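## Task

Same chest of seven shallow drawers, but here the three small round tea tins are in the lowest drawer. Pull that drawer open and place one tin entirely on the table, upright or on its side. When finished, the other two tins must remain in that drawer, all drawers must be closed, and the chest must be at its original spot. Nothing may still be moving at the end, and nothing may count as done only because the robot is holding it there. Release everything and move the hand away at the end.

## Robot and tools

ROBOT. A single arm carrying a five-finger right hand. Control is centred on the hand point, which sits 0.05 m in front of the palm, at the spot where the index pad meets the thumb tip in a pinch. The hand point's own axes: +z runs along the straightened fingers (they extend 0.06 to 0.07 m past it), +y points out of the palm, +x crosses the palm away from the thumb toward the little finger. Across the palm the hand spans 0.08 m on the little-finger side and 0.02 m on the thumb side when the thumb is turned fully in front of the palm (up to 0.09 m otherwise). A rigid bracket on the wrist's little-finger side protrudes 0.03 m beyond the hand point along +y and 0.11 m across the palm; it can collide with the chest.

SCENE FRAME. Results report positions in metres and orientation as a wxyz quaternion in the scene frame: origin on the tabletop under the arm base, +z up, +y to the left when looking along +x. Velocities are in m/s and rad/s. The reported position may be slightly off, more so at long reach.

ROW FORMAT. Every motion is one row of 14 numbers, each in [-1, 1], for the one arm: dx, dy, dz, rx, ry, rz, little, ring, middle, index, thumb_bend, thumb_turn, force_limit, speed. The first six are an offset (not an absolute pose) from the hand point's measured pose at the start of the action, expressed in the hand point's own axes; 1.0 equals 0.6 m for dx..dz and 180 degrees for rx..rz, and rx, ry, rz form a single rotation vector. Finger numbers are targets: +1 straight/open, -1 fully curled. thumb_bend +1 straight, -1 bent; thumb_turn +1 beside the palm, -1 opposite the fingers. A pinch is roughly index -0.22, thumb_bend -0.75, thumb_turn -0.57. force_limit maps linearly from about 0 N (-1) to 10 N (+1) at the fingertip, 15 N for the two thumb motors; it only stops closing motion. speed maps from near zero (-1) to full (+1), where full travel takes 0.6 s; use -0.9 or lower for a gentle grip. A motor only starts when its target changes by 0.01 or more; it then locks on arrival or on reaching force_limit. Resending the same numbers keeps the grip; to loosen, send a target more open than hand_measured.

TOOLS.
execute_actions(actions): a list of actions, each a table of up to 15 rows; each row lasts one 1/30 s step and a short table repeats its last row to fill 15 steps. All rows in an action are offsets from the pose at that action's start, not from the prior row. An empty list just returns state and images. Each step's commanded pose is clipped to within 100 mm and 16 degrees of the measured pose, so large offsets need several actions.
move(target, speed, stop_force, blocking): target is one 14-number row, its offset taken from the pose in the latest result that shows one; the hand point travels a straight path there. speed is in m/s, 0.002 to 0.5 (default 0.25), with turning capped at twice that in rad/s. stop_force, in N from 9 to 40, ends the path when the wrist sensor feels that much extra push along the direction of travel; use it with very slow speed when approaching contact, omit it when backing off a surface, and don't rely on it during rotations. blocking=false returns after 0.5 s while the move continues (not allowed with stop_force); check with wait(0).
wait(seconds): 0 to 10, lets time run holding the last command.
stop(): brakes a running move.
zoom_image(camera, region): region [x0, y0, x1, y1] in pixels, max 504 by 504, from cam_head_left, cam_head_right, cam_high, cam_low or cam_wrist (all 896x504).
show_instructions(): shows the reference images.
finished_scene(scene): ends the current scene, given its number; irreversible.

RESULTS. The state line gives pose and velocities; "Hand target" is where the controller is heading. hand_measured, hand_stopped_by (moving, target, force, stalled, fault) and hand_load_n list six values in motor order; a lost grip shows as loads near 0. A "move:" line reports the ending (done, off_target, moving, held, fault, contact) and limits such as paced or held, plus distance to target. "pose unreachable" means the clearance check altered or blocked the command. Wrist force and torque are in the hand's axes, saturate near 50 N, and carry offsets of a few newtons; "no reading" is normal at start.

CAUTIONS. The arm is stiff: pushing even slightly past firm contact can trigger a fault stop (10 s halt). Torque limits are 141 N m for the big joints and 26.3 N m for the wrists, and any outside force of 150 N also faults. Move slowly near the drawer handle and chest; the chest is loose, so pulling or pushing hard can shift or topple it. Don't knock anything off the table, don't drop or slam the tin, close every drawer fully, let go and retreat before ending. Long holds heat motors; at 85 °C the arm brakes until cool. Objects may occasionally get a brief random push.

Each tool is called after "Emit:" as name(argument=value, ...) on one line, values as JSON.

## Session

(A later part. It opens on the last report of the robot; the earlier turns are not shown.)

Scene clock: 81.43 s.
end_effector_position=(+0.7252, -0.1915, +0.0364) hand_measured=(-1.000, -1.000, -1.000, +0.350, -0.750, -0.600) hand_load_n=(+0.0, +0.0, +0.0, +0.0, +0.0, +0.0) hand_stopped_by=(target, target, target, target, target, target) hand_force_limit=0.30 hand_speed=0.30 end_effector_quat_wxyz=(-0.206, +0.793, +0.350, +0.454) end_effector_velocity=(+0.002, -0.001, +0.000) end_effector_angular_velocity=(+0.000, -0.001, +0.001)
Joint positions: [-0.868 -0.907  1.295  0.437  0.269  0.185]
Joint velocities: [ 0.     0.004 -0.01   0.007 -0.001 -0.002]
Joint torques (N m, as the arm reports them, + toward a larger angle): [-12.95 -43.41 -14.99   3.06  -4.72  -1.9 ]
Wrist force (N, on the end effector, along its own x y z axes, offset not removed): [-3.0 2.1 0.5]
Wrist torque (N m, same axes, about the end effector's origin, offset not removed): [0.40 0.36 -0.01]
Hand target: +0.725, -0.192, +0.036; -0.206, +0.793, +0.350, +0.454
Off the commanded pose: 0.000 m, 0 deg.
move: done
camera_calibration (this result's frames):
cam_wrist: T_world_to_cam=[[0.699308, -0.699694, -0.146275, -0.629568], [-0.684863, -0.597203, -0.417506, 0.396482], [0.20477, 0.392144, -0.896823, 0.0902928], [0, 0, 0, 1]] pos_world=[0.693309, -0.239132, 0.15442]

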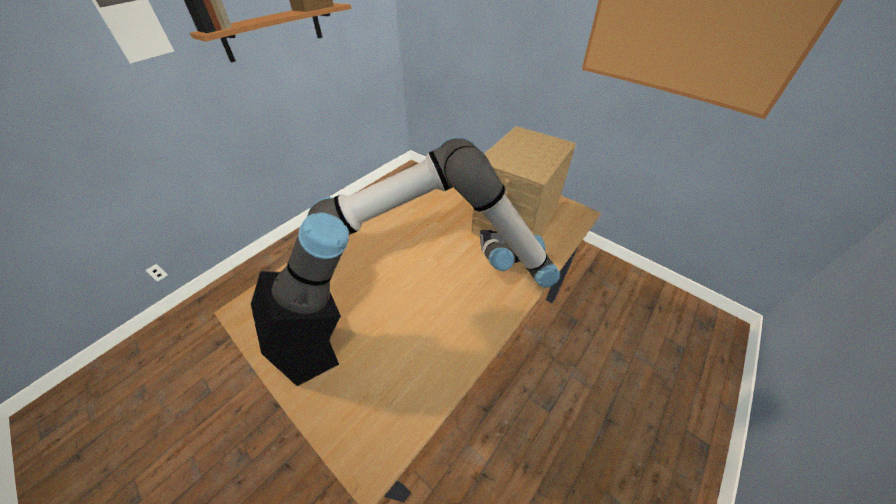

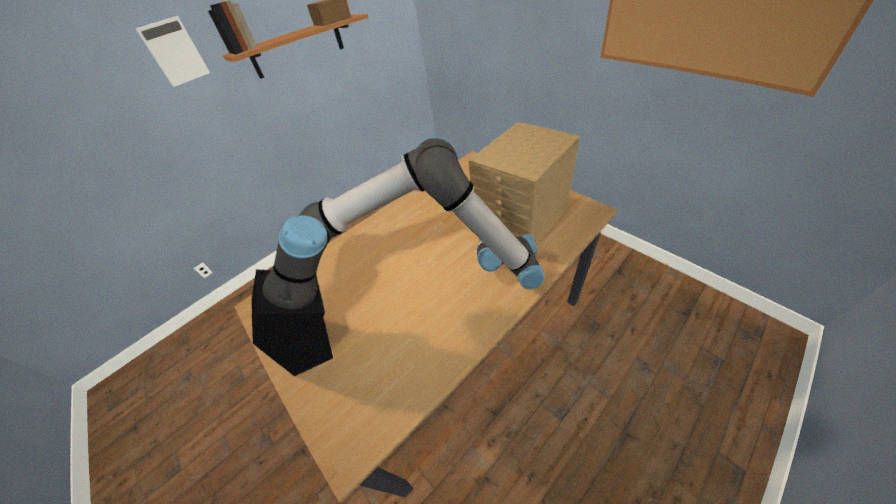

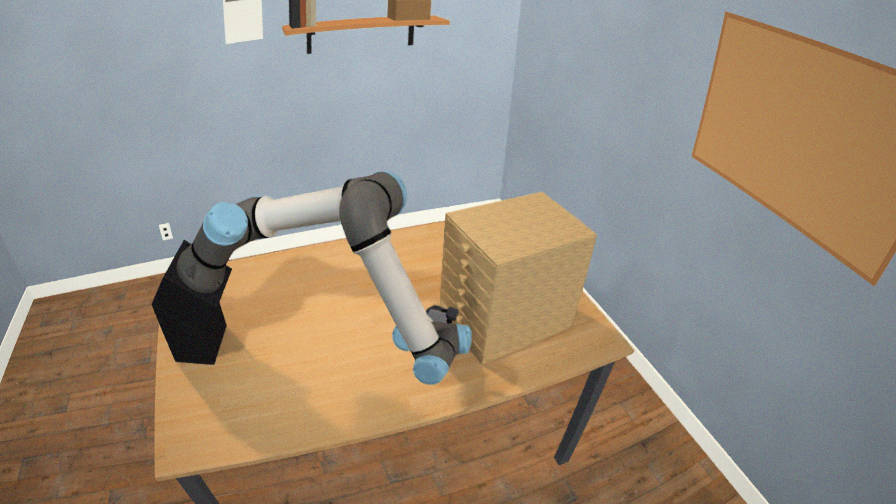

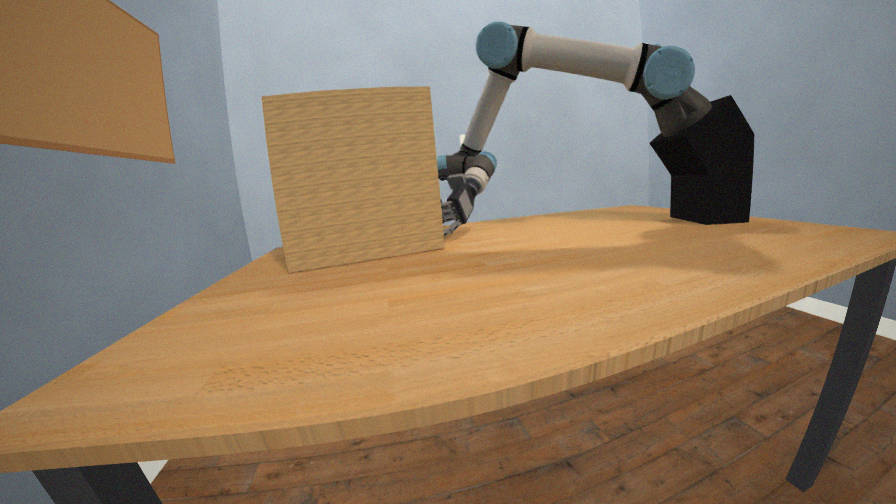

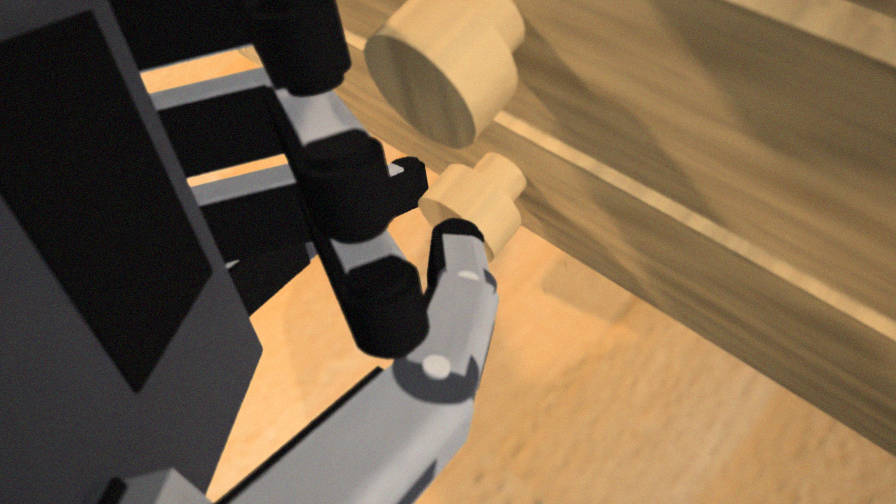

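Emit:
move(target=[0,0.016,0,0,0,0,-1,-1,-1,0.35,-0.75,-0.6,0.3,0.3], speed=0.005, stop_force=9)

Scene clock: 85.53 s.
end_effector_position=(+0.7318, -0.1975, +0.0362) hand_measured=(-1.000, -1.000, -1.000, +0.350, -0.750, -0.600) hand_load_n=(+0.0, +0.0, +0.0, +6.0, +0.0, +0.0) hand_stopped_by=(target, target, target, target, target, target) hand_force_limit=0.30 hand_speed=0.30 end_effector_quat_wxyz=(-0.206, +0.793, +0.350, +0.454) end_effector_velocity=(-0.001, +0.002, -0.000) end_effector_angular_velocity=(-0.001, -0.002, +0.001)
Joint positions: [-0.869 -0.894  1.26   0.461  0.269  0.183]
Joint velocities: [ 0.001 -0.002  0.007 -0.007 -0.     0.   ]
Joint torques (N m, as the arm reports them, + toward a larger angle): [-13.9  -58.09  -4.21  -0.97  -3.39  -2.03]
Wrist force (N, on the end effector, along its own x y z axes, offset not removed): [0.2 -8.6 -3.3]
Wrist torque (N m, same axes, about the end effector's origin, offset not removed): [0.78 0.39 0.01]
Hand target: +0.732, -0.197, +0.036; -0.206, +0.793, +0.350, +0.454
Off the commanded pose: 0.001 m, 0 deg.
move: contact
camera_calibration (this result's frames):
cam_wrist: T_world_to_cam=[[0.699234, -0.699737, -0.146423, -0.638373], [-0.684953, -0.597094, -0.417514, 0.397417], [0.204721, 0.392233, -0.896796, 0.0911558], [0, 0, 0, 1]] pos_world=[0.699923, -0.245152, 0.154203]

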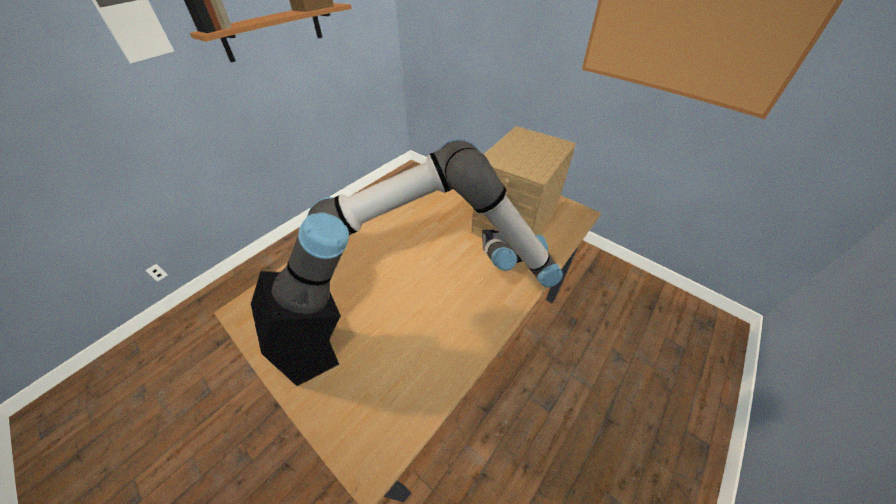

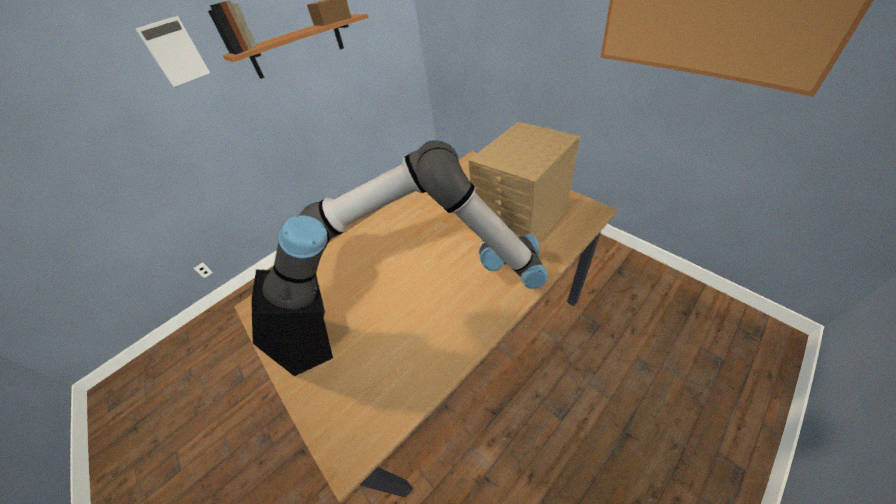

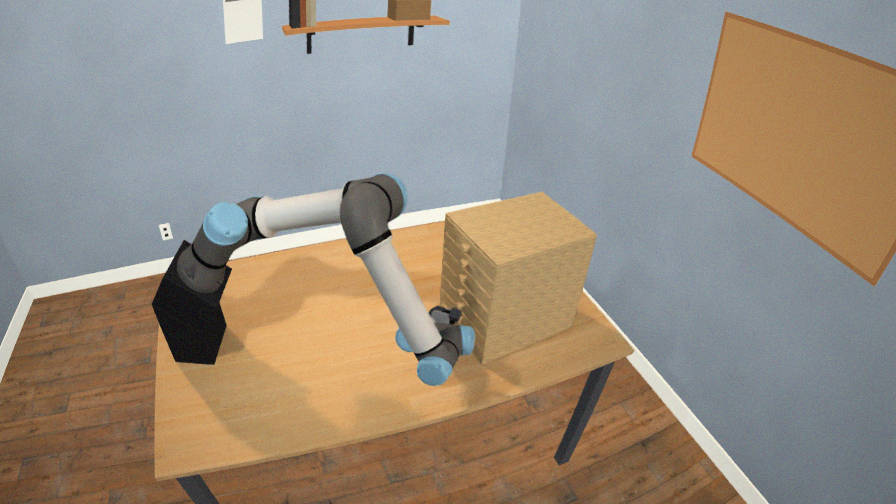

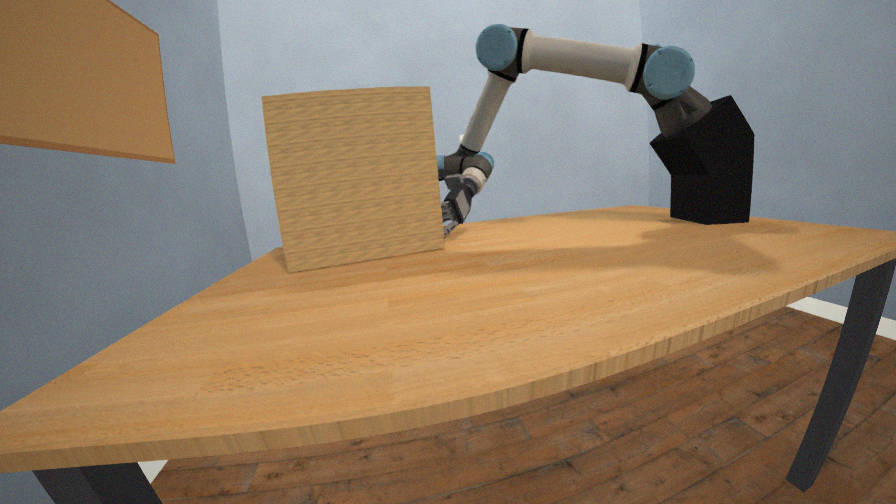

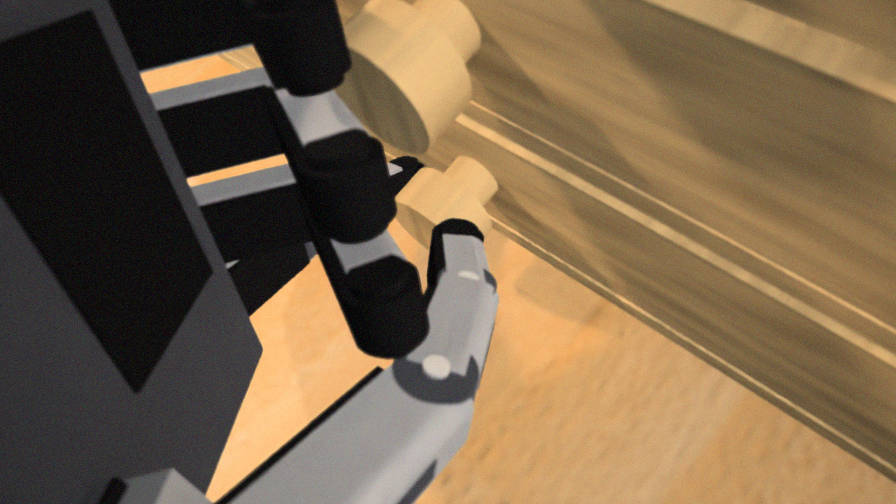

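Emit:
execute_actions(actions=[[[0,-0.002,0,0,0,0,-1,-1,-1,-0.3,-0.75,-0.6,0.3,-0.6]],[[0,0,0,0,0,0,-1,-1,-1,-0.3,-0.75,-0.6,0.3,-0.6]],[[0,0,0,0,0,0,-1,-1,-1,-0.3,-0.75,-0.6,0.3,-0.6]]])

Scene clock: 88.10 s.
end_effector_position=(+0.7309, -0.1968, +0.0362) hand_measured=(-1.000, -1.000, -1.000, +0.154, -0.748, -0.600) hand_load_n=(+0.0, +0.0, +0.0, +6.0, +3.5, +0.0) hand_stopped_by=(target, target, target, force, target, target) hand_force_limit=0.30 hand_speed=-0.60 end_effector_quat_wxyz=(-0.206, +0.793, +0.350, +0.454) end_effector_velocity=(+0.000, +0.000, +0.000) end_effector_angular_velocity=(+0.001, -0.001, +0.000)
Joint positions: [-0.869 -0.896  1.264  0.458  0.269  0.183]
Joint velocities: [ 0.    -0.    -0.001  0.001 -0.001  0.   ]
Joint torques (N m, as the arm reports them, + toward a larger angle): [  8.31 -57.19  -6.52   1.95   0.63   0.75]
Wrist force (N, on the end effector, along its own x y z axes, offset not removed): [-3.8 -1.5 0.3]
Wrist torque (N m, same axes, about the end effector's origin, offset not removed): [0.27 0.11 -0.03]
Hand target: +0.731, -0.197, +0.036; -0.206, +0.793, +0.350, +0.454
Off the commanded pose: 0.000 m, 0 deg.
camera_calibration (this result's frames):
cam_wrist: T_world_to_cam=[[0.699181, -0.699797, -0.146387, -0.637221], [-0.685004, -0.597075, -0.417458, 0.397274], [0.204732, 0.392155, -0.896827, 0.0910474], [0, 0, 0, 1]] pos_world=[0.699027, -0.244428, 0.154218]

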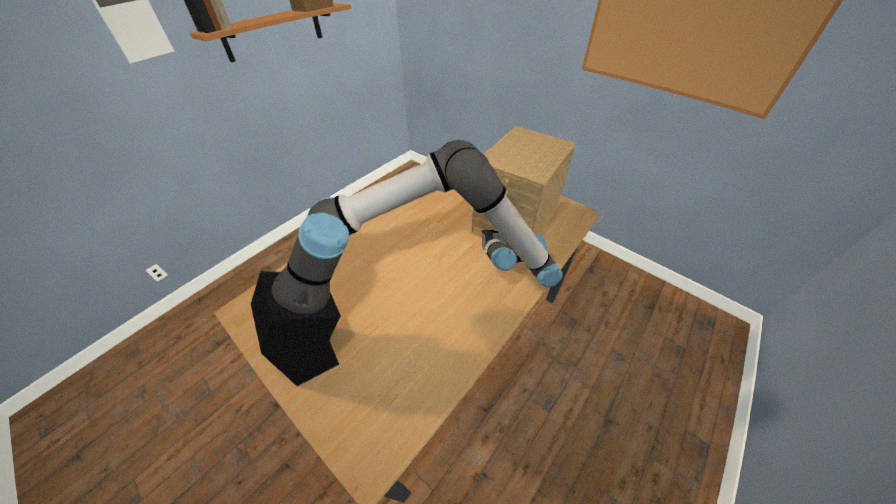

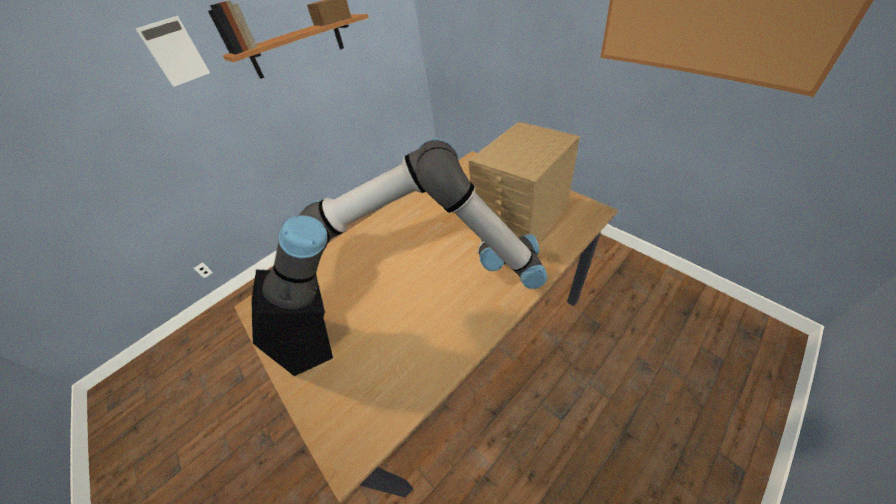

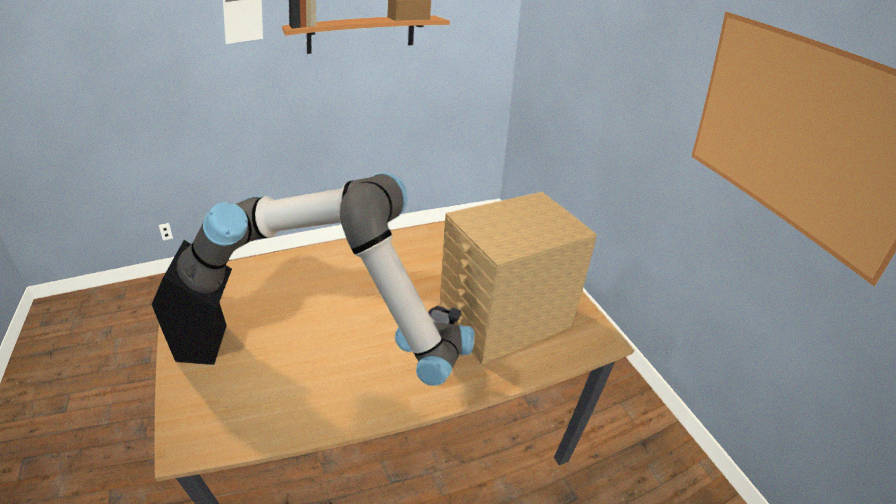

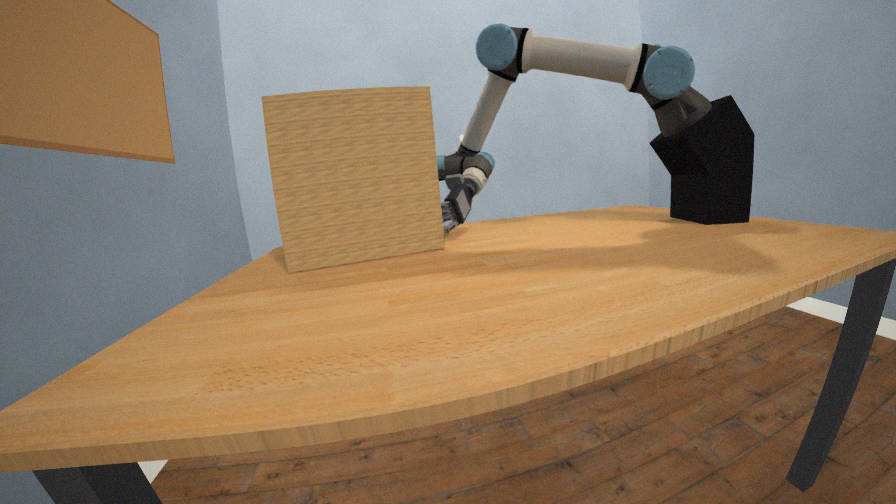

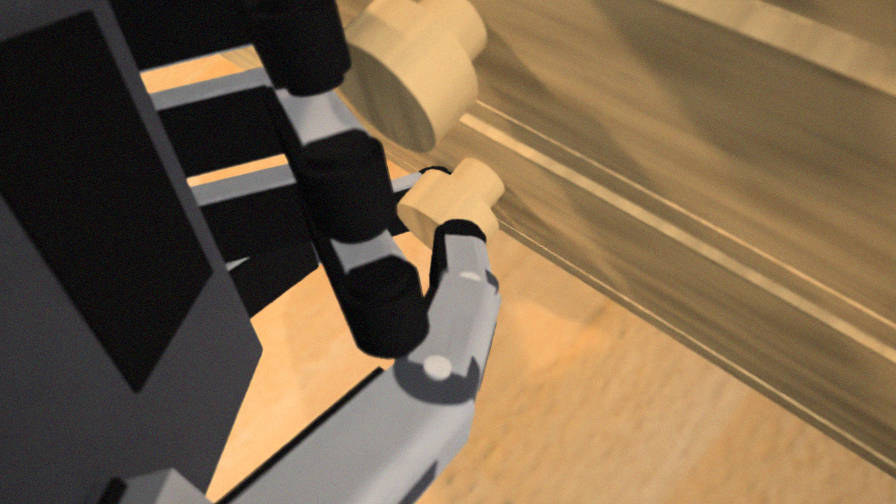

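Emit:
execute_actions(actions=[[[0,0,0,0,0,0,-1,-1,-1,-0.4,-0.9,-0.6,0.7,-0.6]],[[0,0,0,0,0,0,-1,-1,-1,-0.4,-0.9,-0.6,0.7,-0.6]]])

Emit:
move(target=[-0.0126,-0.0218,-0.0218,0,0,0,-1,-1,-1,-0.4,-0.9,-0.6,0.7,-0.6], speed=0.01)

Scene clock: 90.40 s.
end_effector_position=(+0.7309, -0.1968, +0.0362) hand_measured=(-1.000, -1.000, -1.000, +0.138, -0.892, -0.600) hand_load_n=(+0.0, +0.0, +0.0, +11.0, +5.5, +0.5) hand_stopped_by=(target, target, target, force, target, target) hand_force_limit=0.70 hand_speed=-0.60 end_effector_quat_wxyz=(-0.206, +0.793, +0.350, +0.454) end_effector_velocity=(+0.000, +0.001, +0.000) end_effector_angular_velocity=(+0.001, +0.000, +0.001)
Joint positions: [-0.869 -0.896  1.264  0.458  0.269  0.183]
Joint velocities: [ 0.001 -0.     0.     0.001 -0.    -0.001]
Joint torques (N m, as the arm reports them, + toward a larger angle): [  8.51 -56.86  -7.09   2.01   0.59   0.81]
Wrist force (N, on the end effector, along its own x y z axes, offset not removed): [-4.7 -3.4 -0.5]
Wrist torque (N m, same axes, about the end effector's origin, offset not removed): [0.41 0.23 -0.01]
Hand target: +0.731, -0.197, +0.036; -0.206, +0.793, +0.350, +0.454
Off the commanded pose: 0.000 m, 0 deg.
camera_calibration (this result's frames):
cam_wrist: T_world_to_cam=[[0.699181, -0.699797, -0.146387, -0.637221], [-0.685004, -0.597075, -0.417458, 0.397274], [0.204732, 0.392155, -0.896827, 0.0910474], [0, 0, 0, 1]] pos_world=[0.699027, -0.244428, 0.154218]

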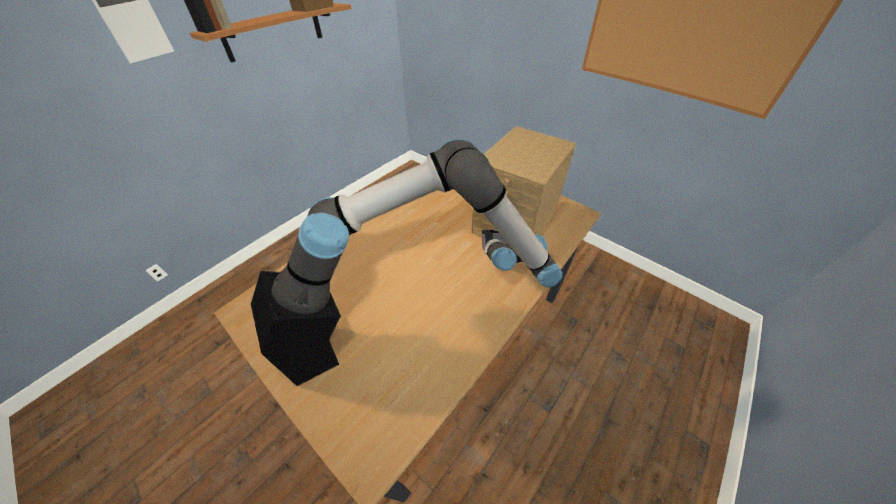

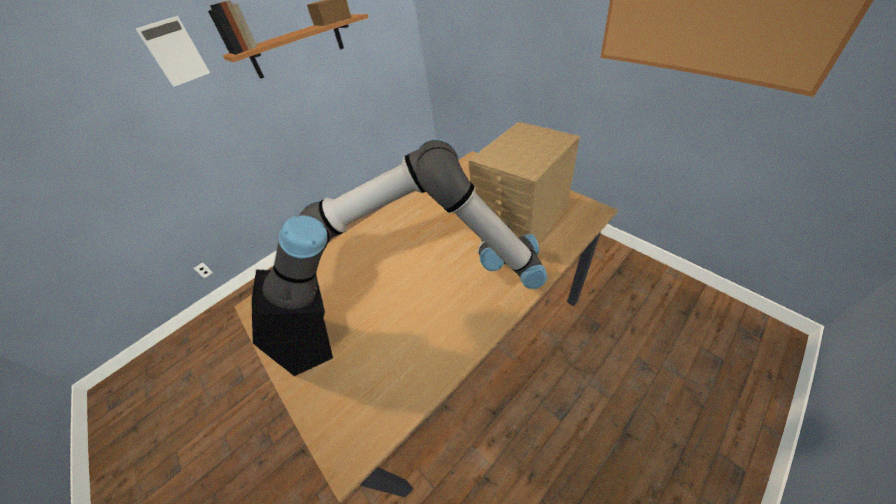

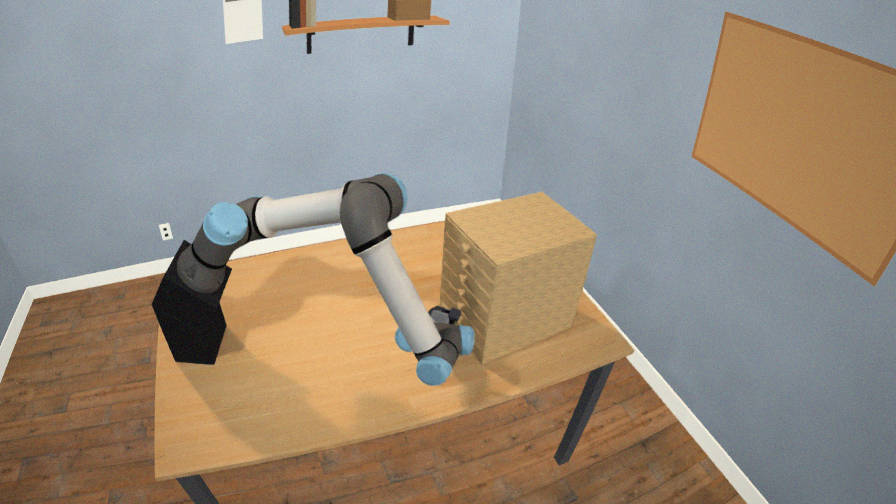

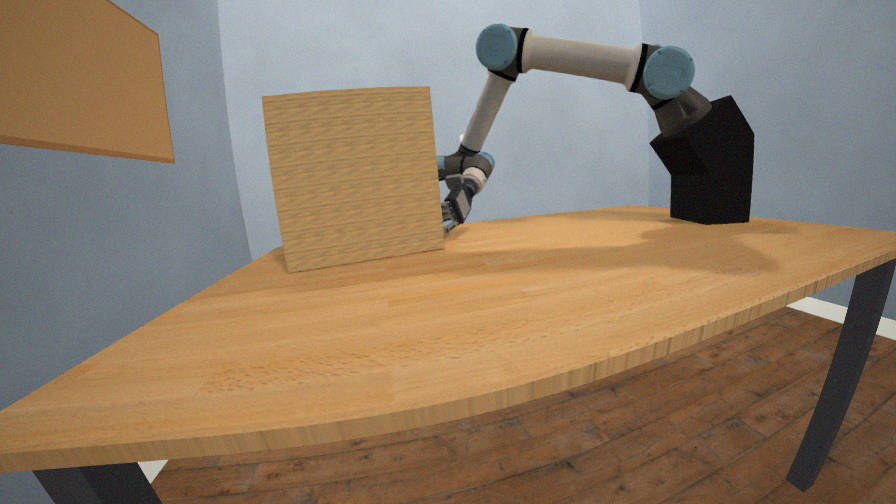

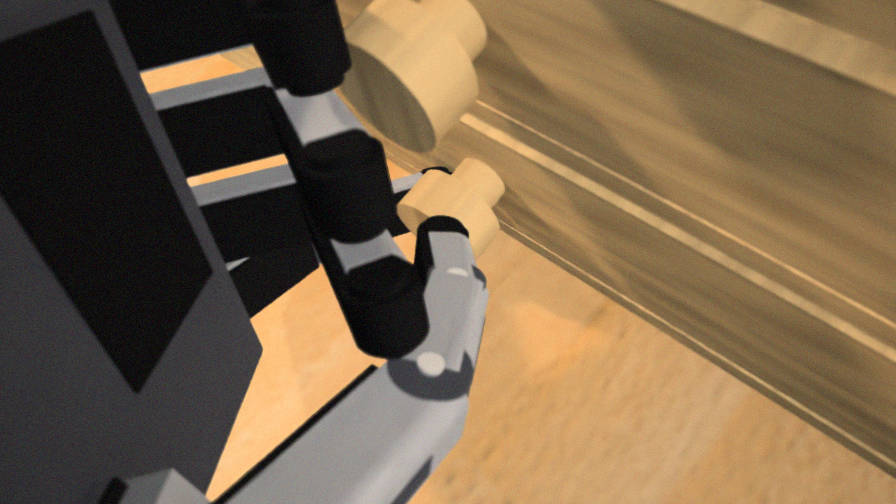

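Scene clock: 92.63 s.
end_effector_position=(+0.7114, -0.1992, +0.0365) hand_measured=(-1.000, -1.000, -1.000, +0.138, -0.892, -0.600) hand_load_n=(+0.0, +0.0, +0.0, +10.5, +5.0, +0.0) hand_stopped_by=(target, target, target, force, target, target) hand_force_limit=0.70 hand_speed=-0.60 end_effector_quat_wxyz=(-0.206, +0.793, +0.350, +0.454) end_effector_velocity=(-0.003, -0.001, +0.001) end_effector_angular_velocity=(+0.000, -0.000, -0.000)
Joint positions: [-0.894 -0.899  1.314  0.482  0.252  0.11 ]
Joint velocities: [-0.005 -0.     0.006  0.008 -0.003 -0.014]
Joint torques (N m, as the arm reports them, + toward a larger angle): [-14.31 -53.32   0.14   3.28  -5.06  -1.84]
Wrist force (N, on the end effector, along its own x y z axes, offset not removed): [-3.3 2.3 2.7]
Wrist torque (N m, same axes, about the end effector's origin, offset not removed): [0.36 0.32 -0.01]
Hand target: +0.711, -0.199, +0.036; -0.206, +0.793, +0.350, +0.454
Off the commanded pose: 0.000 m, 0 deg.
move: done
camera_calibration (this result's frames):
cam_wrist: T_world_to_cam=[[0.699062, -0.699939, -0.146275, -0.625229], [-0.685077, -0.596972, -0.417485, 0.382645], [0.204892, 0.392058, -0.896833, 0.0960437], [0, 0, 0, 1]] pos_world=[0.679537, -0.246849, 0.154428]

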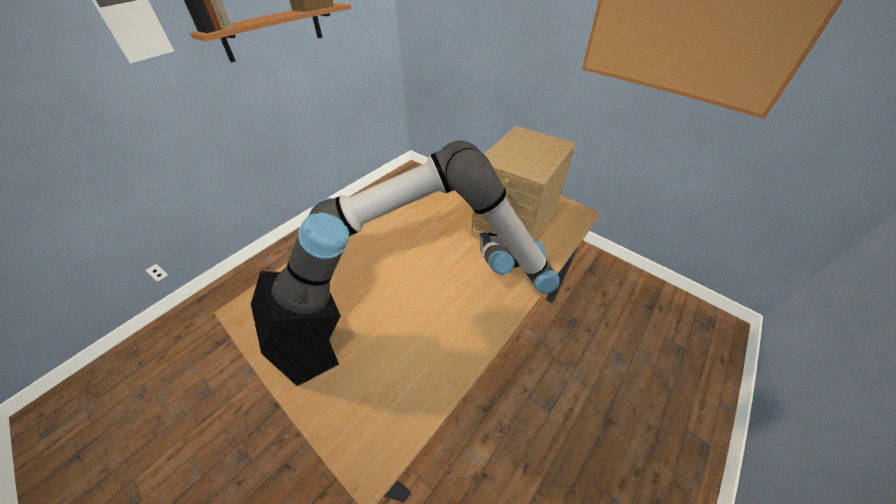

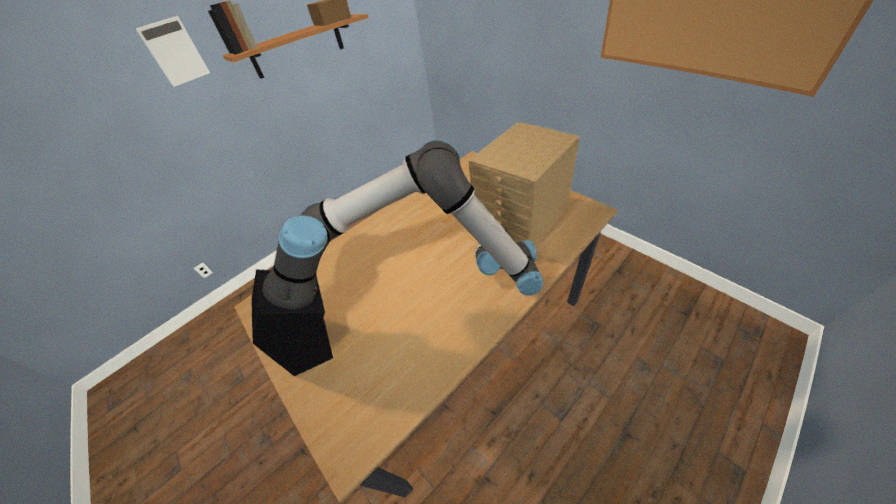

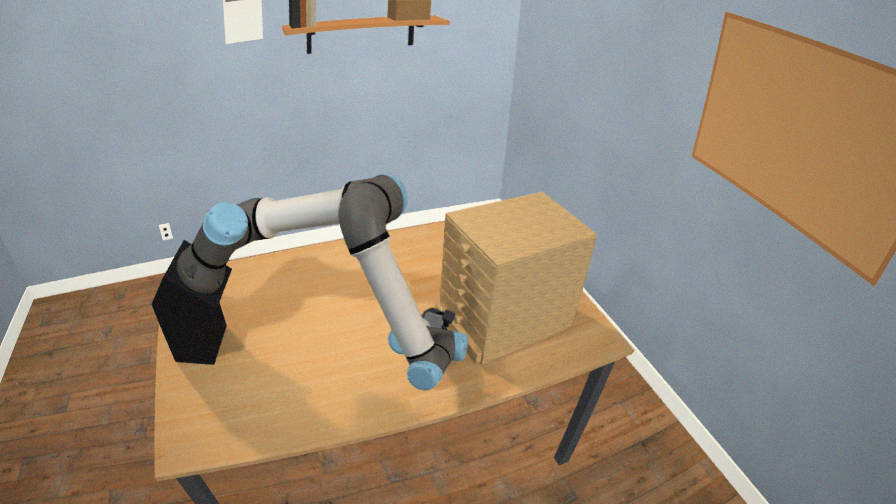

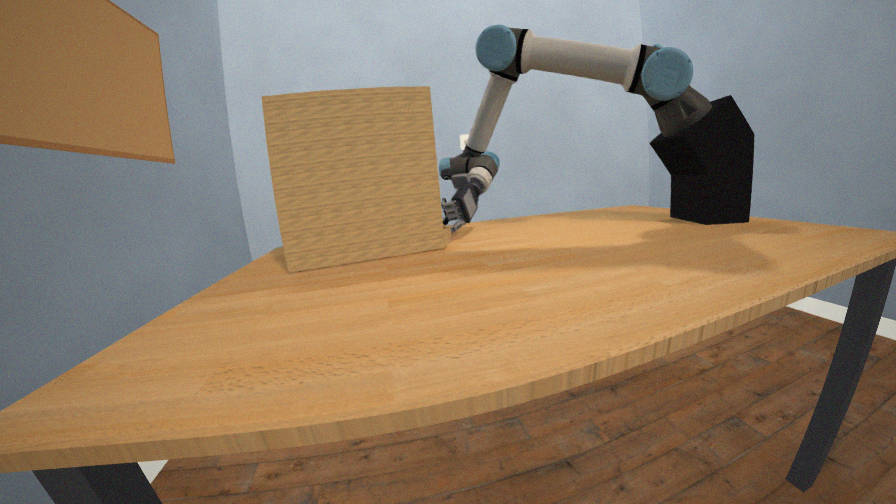

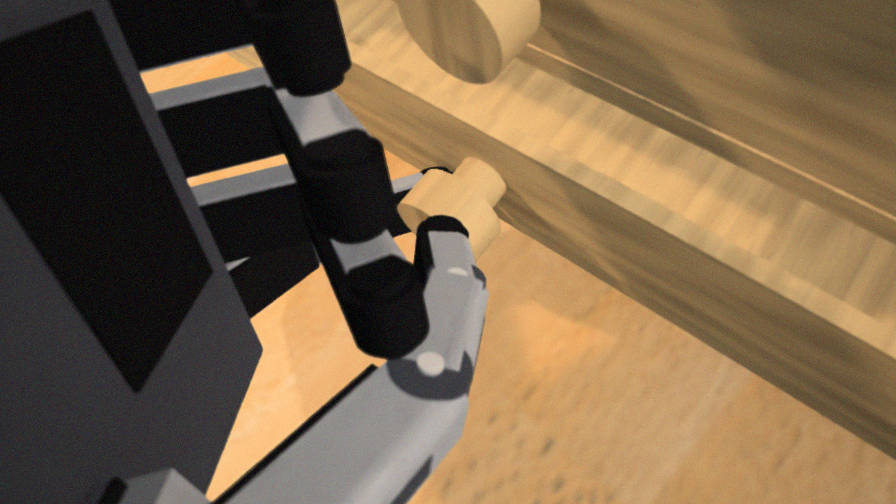

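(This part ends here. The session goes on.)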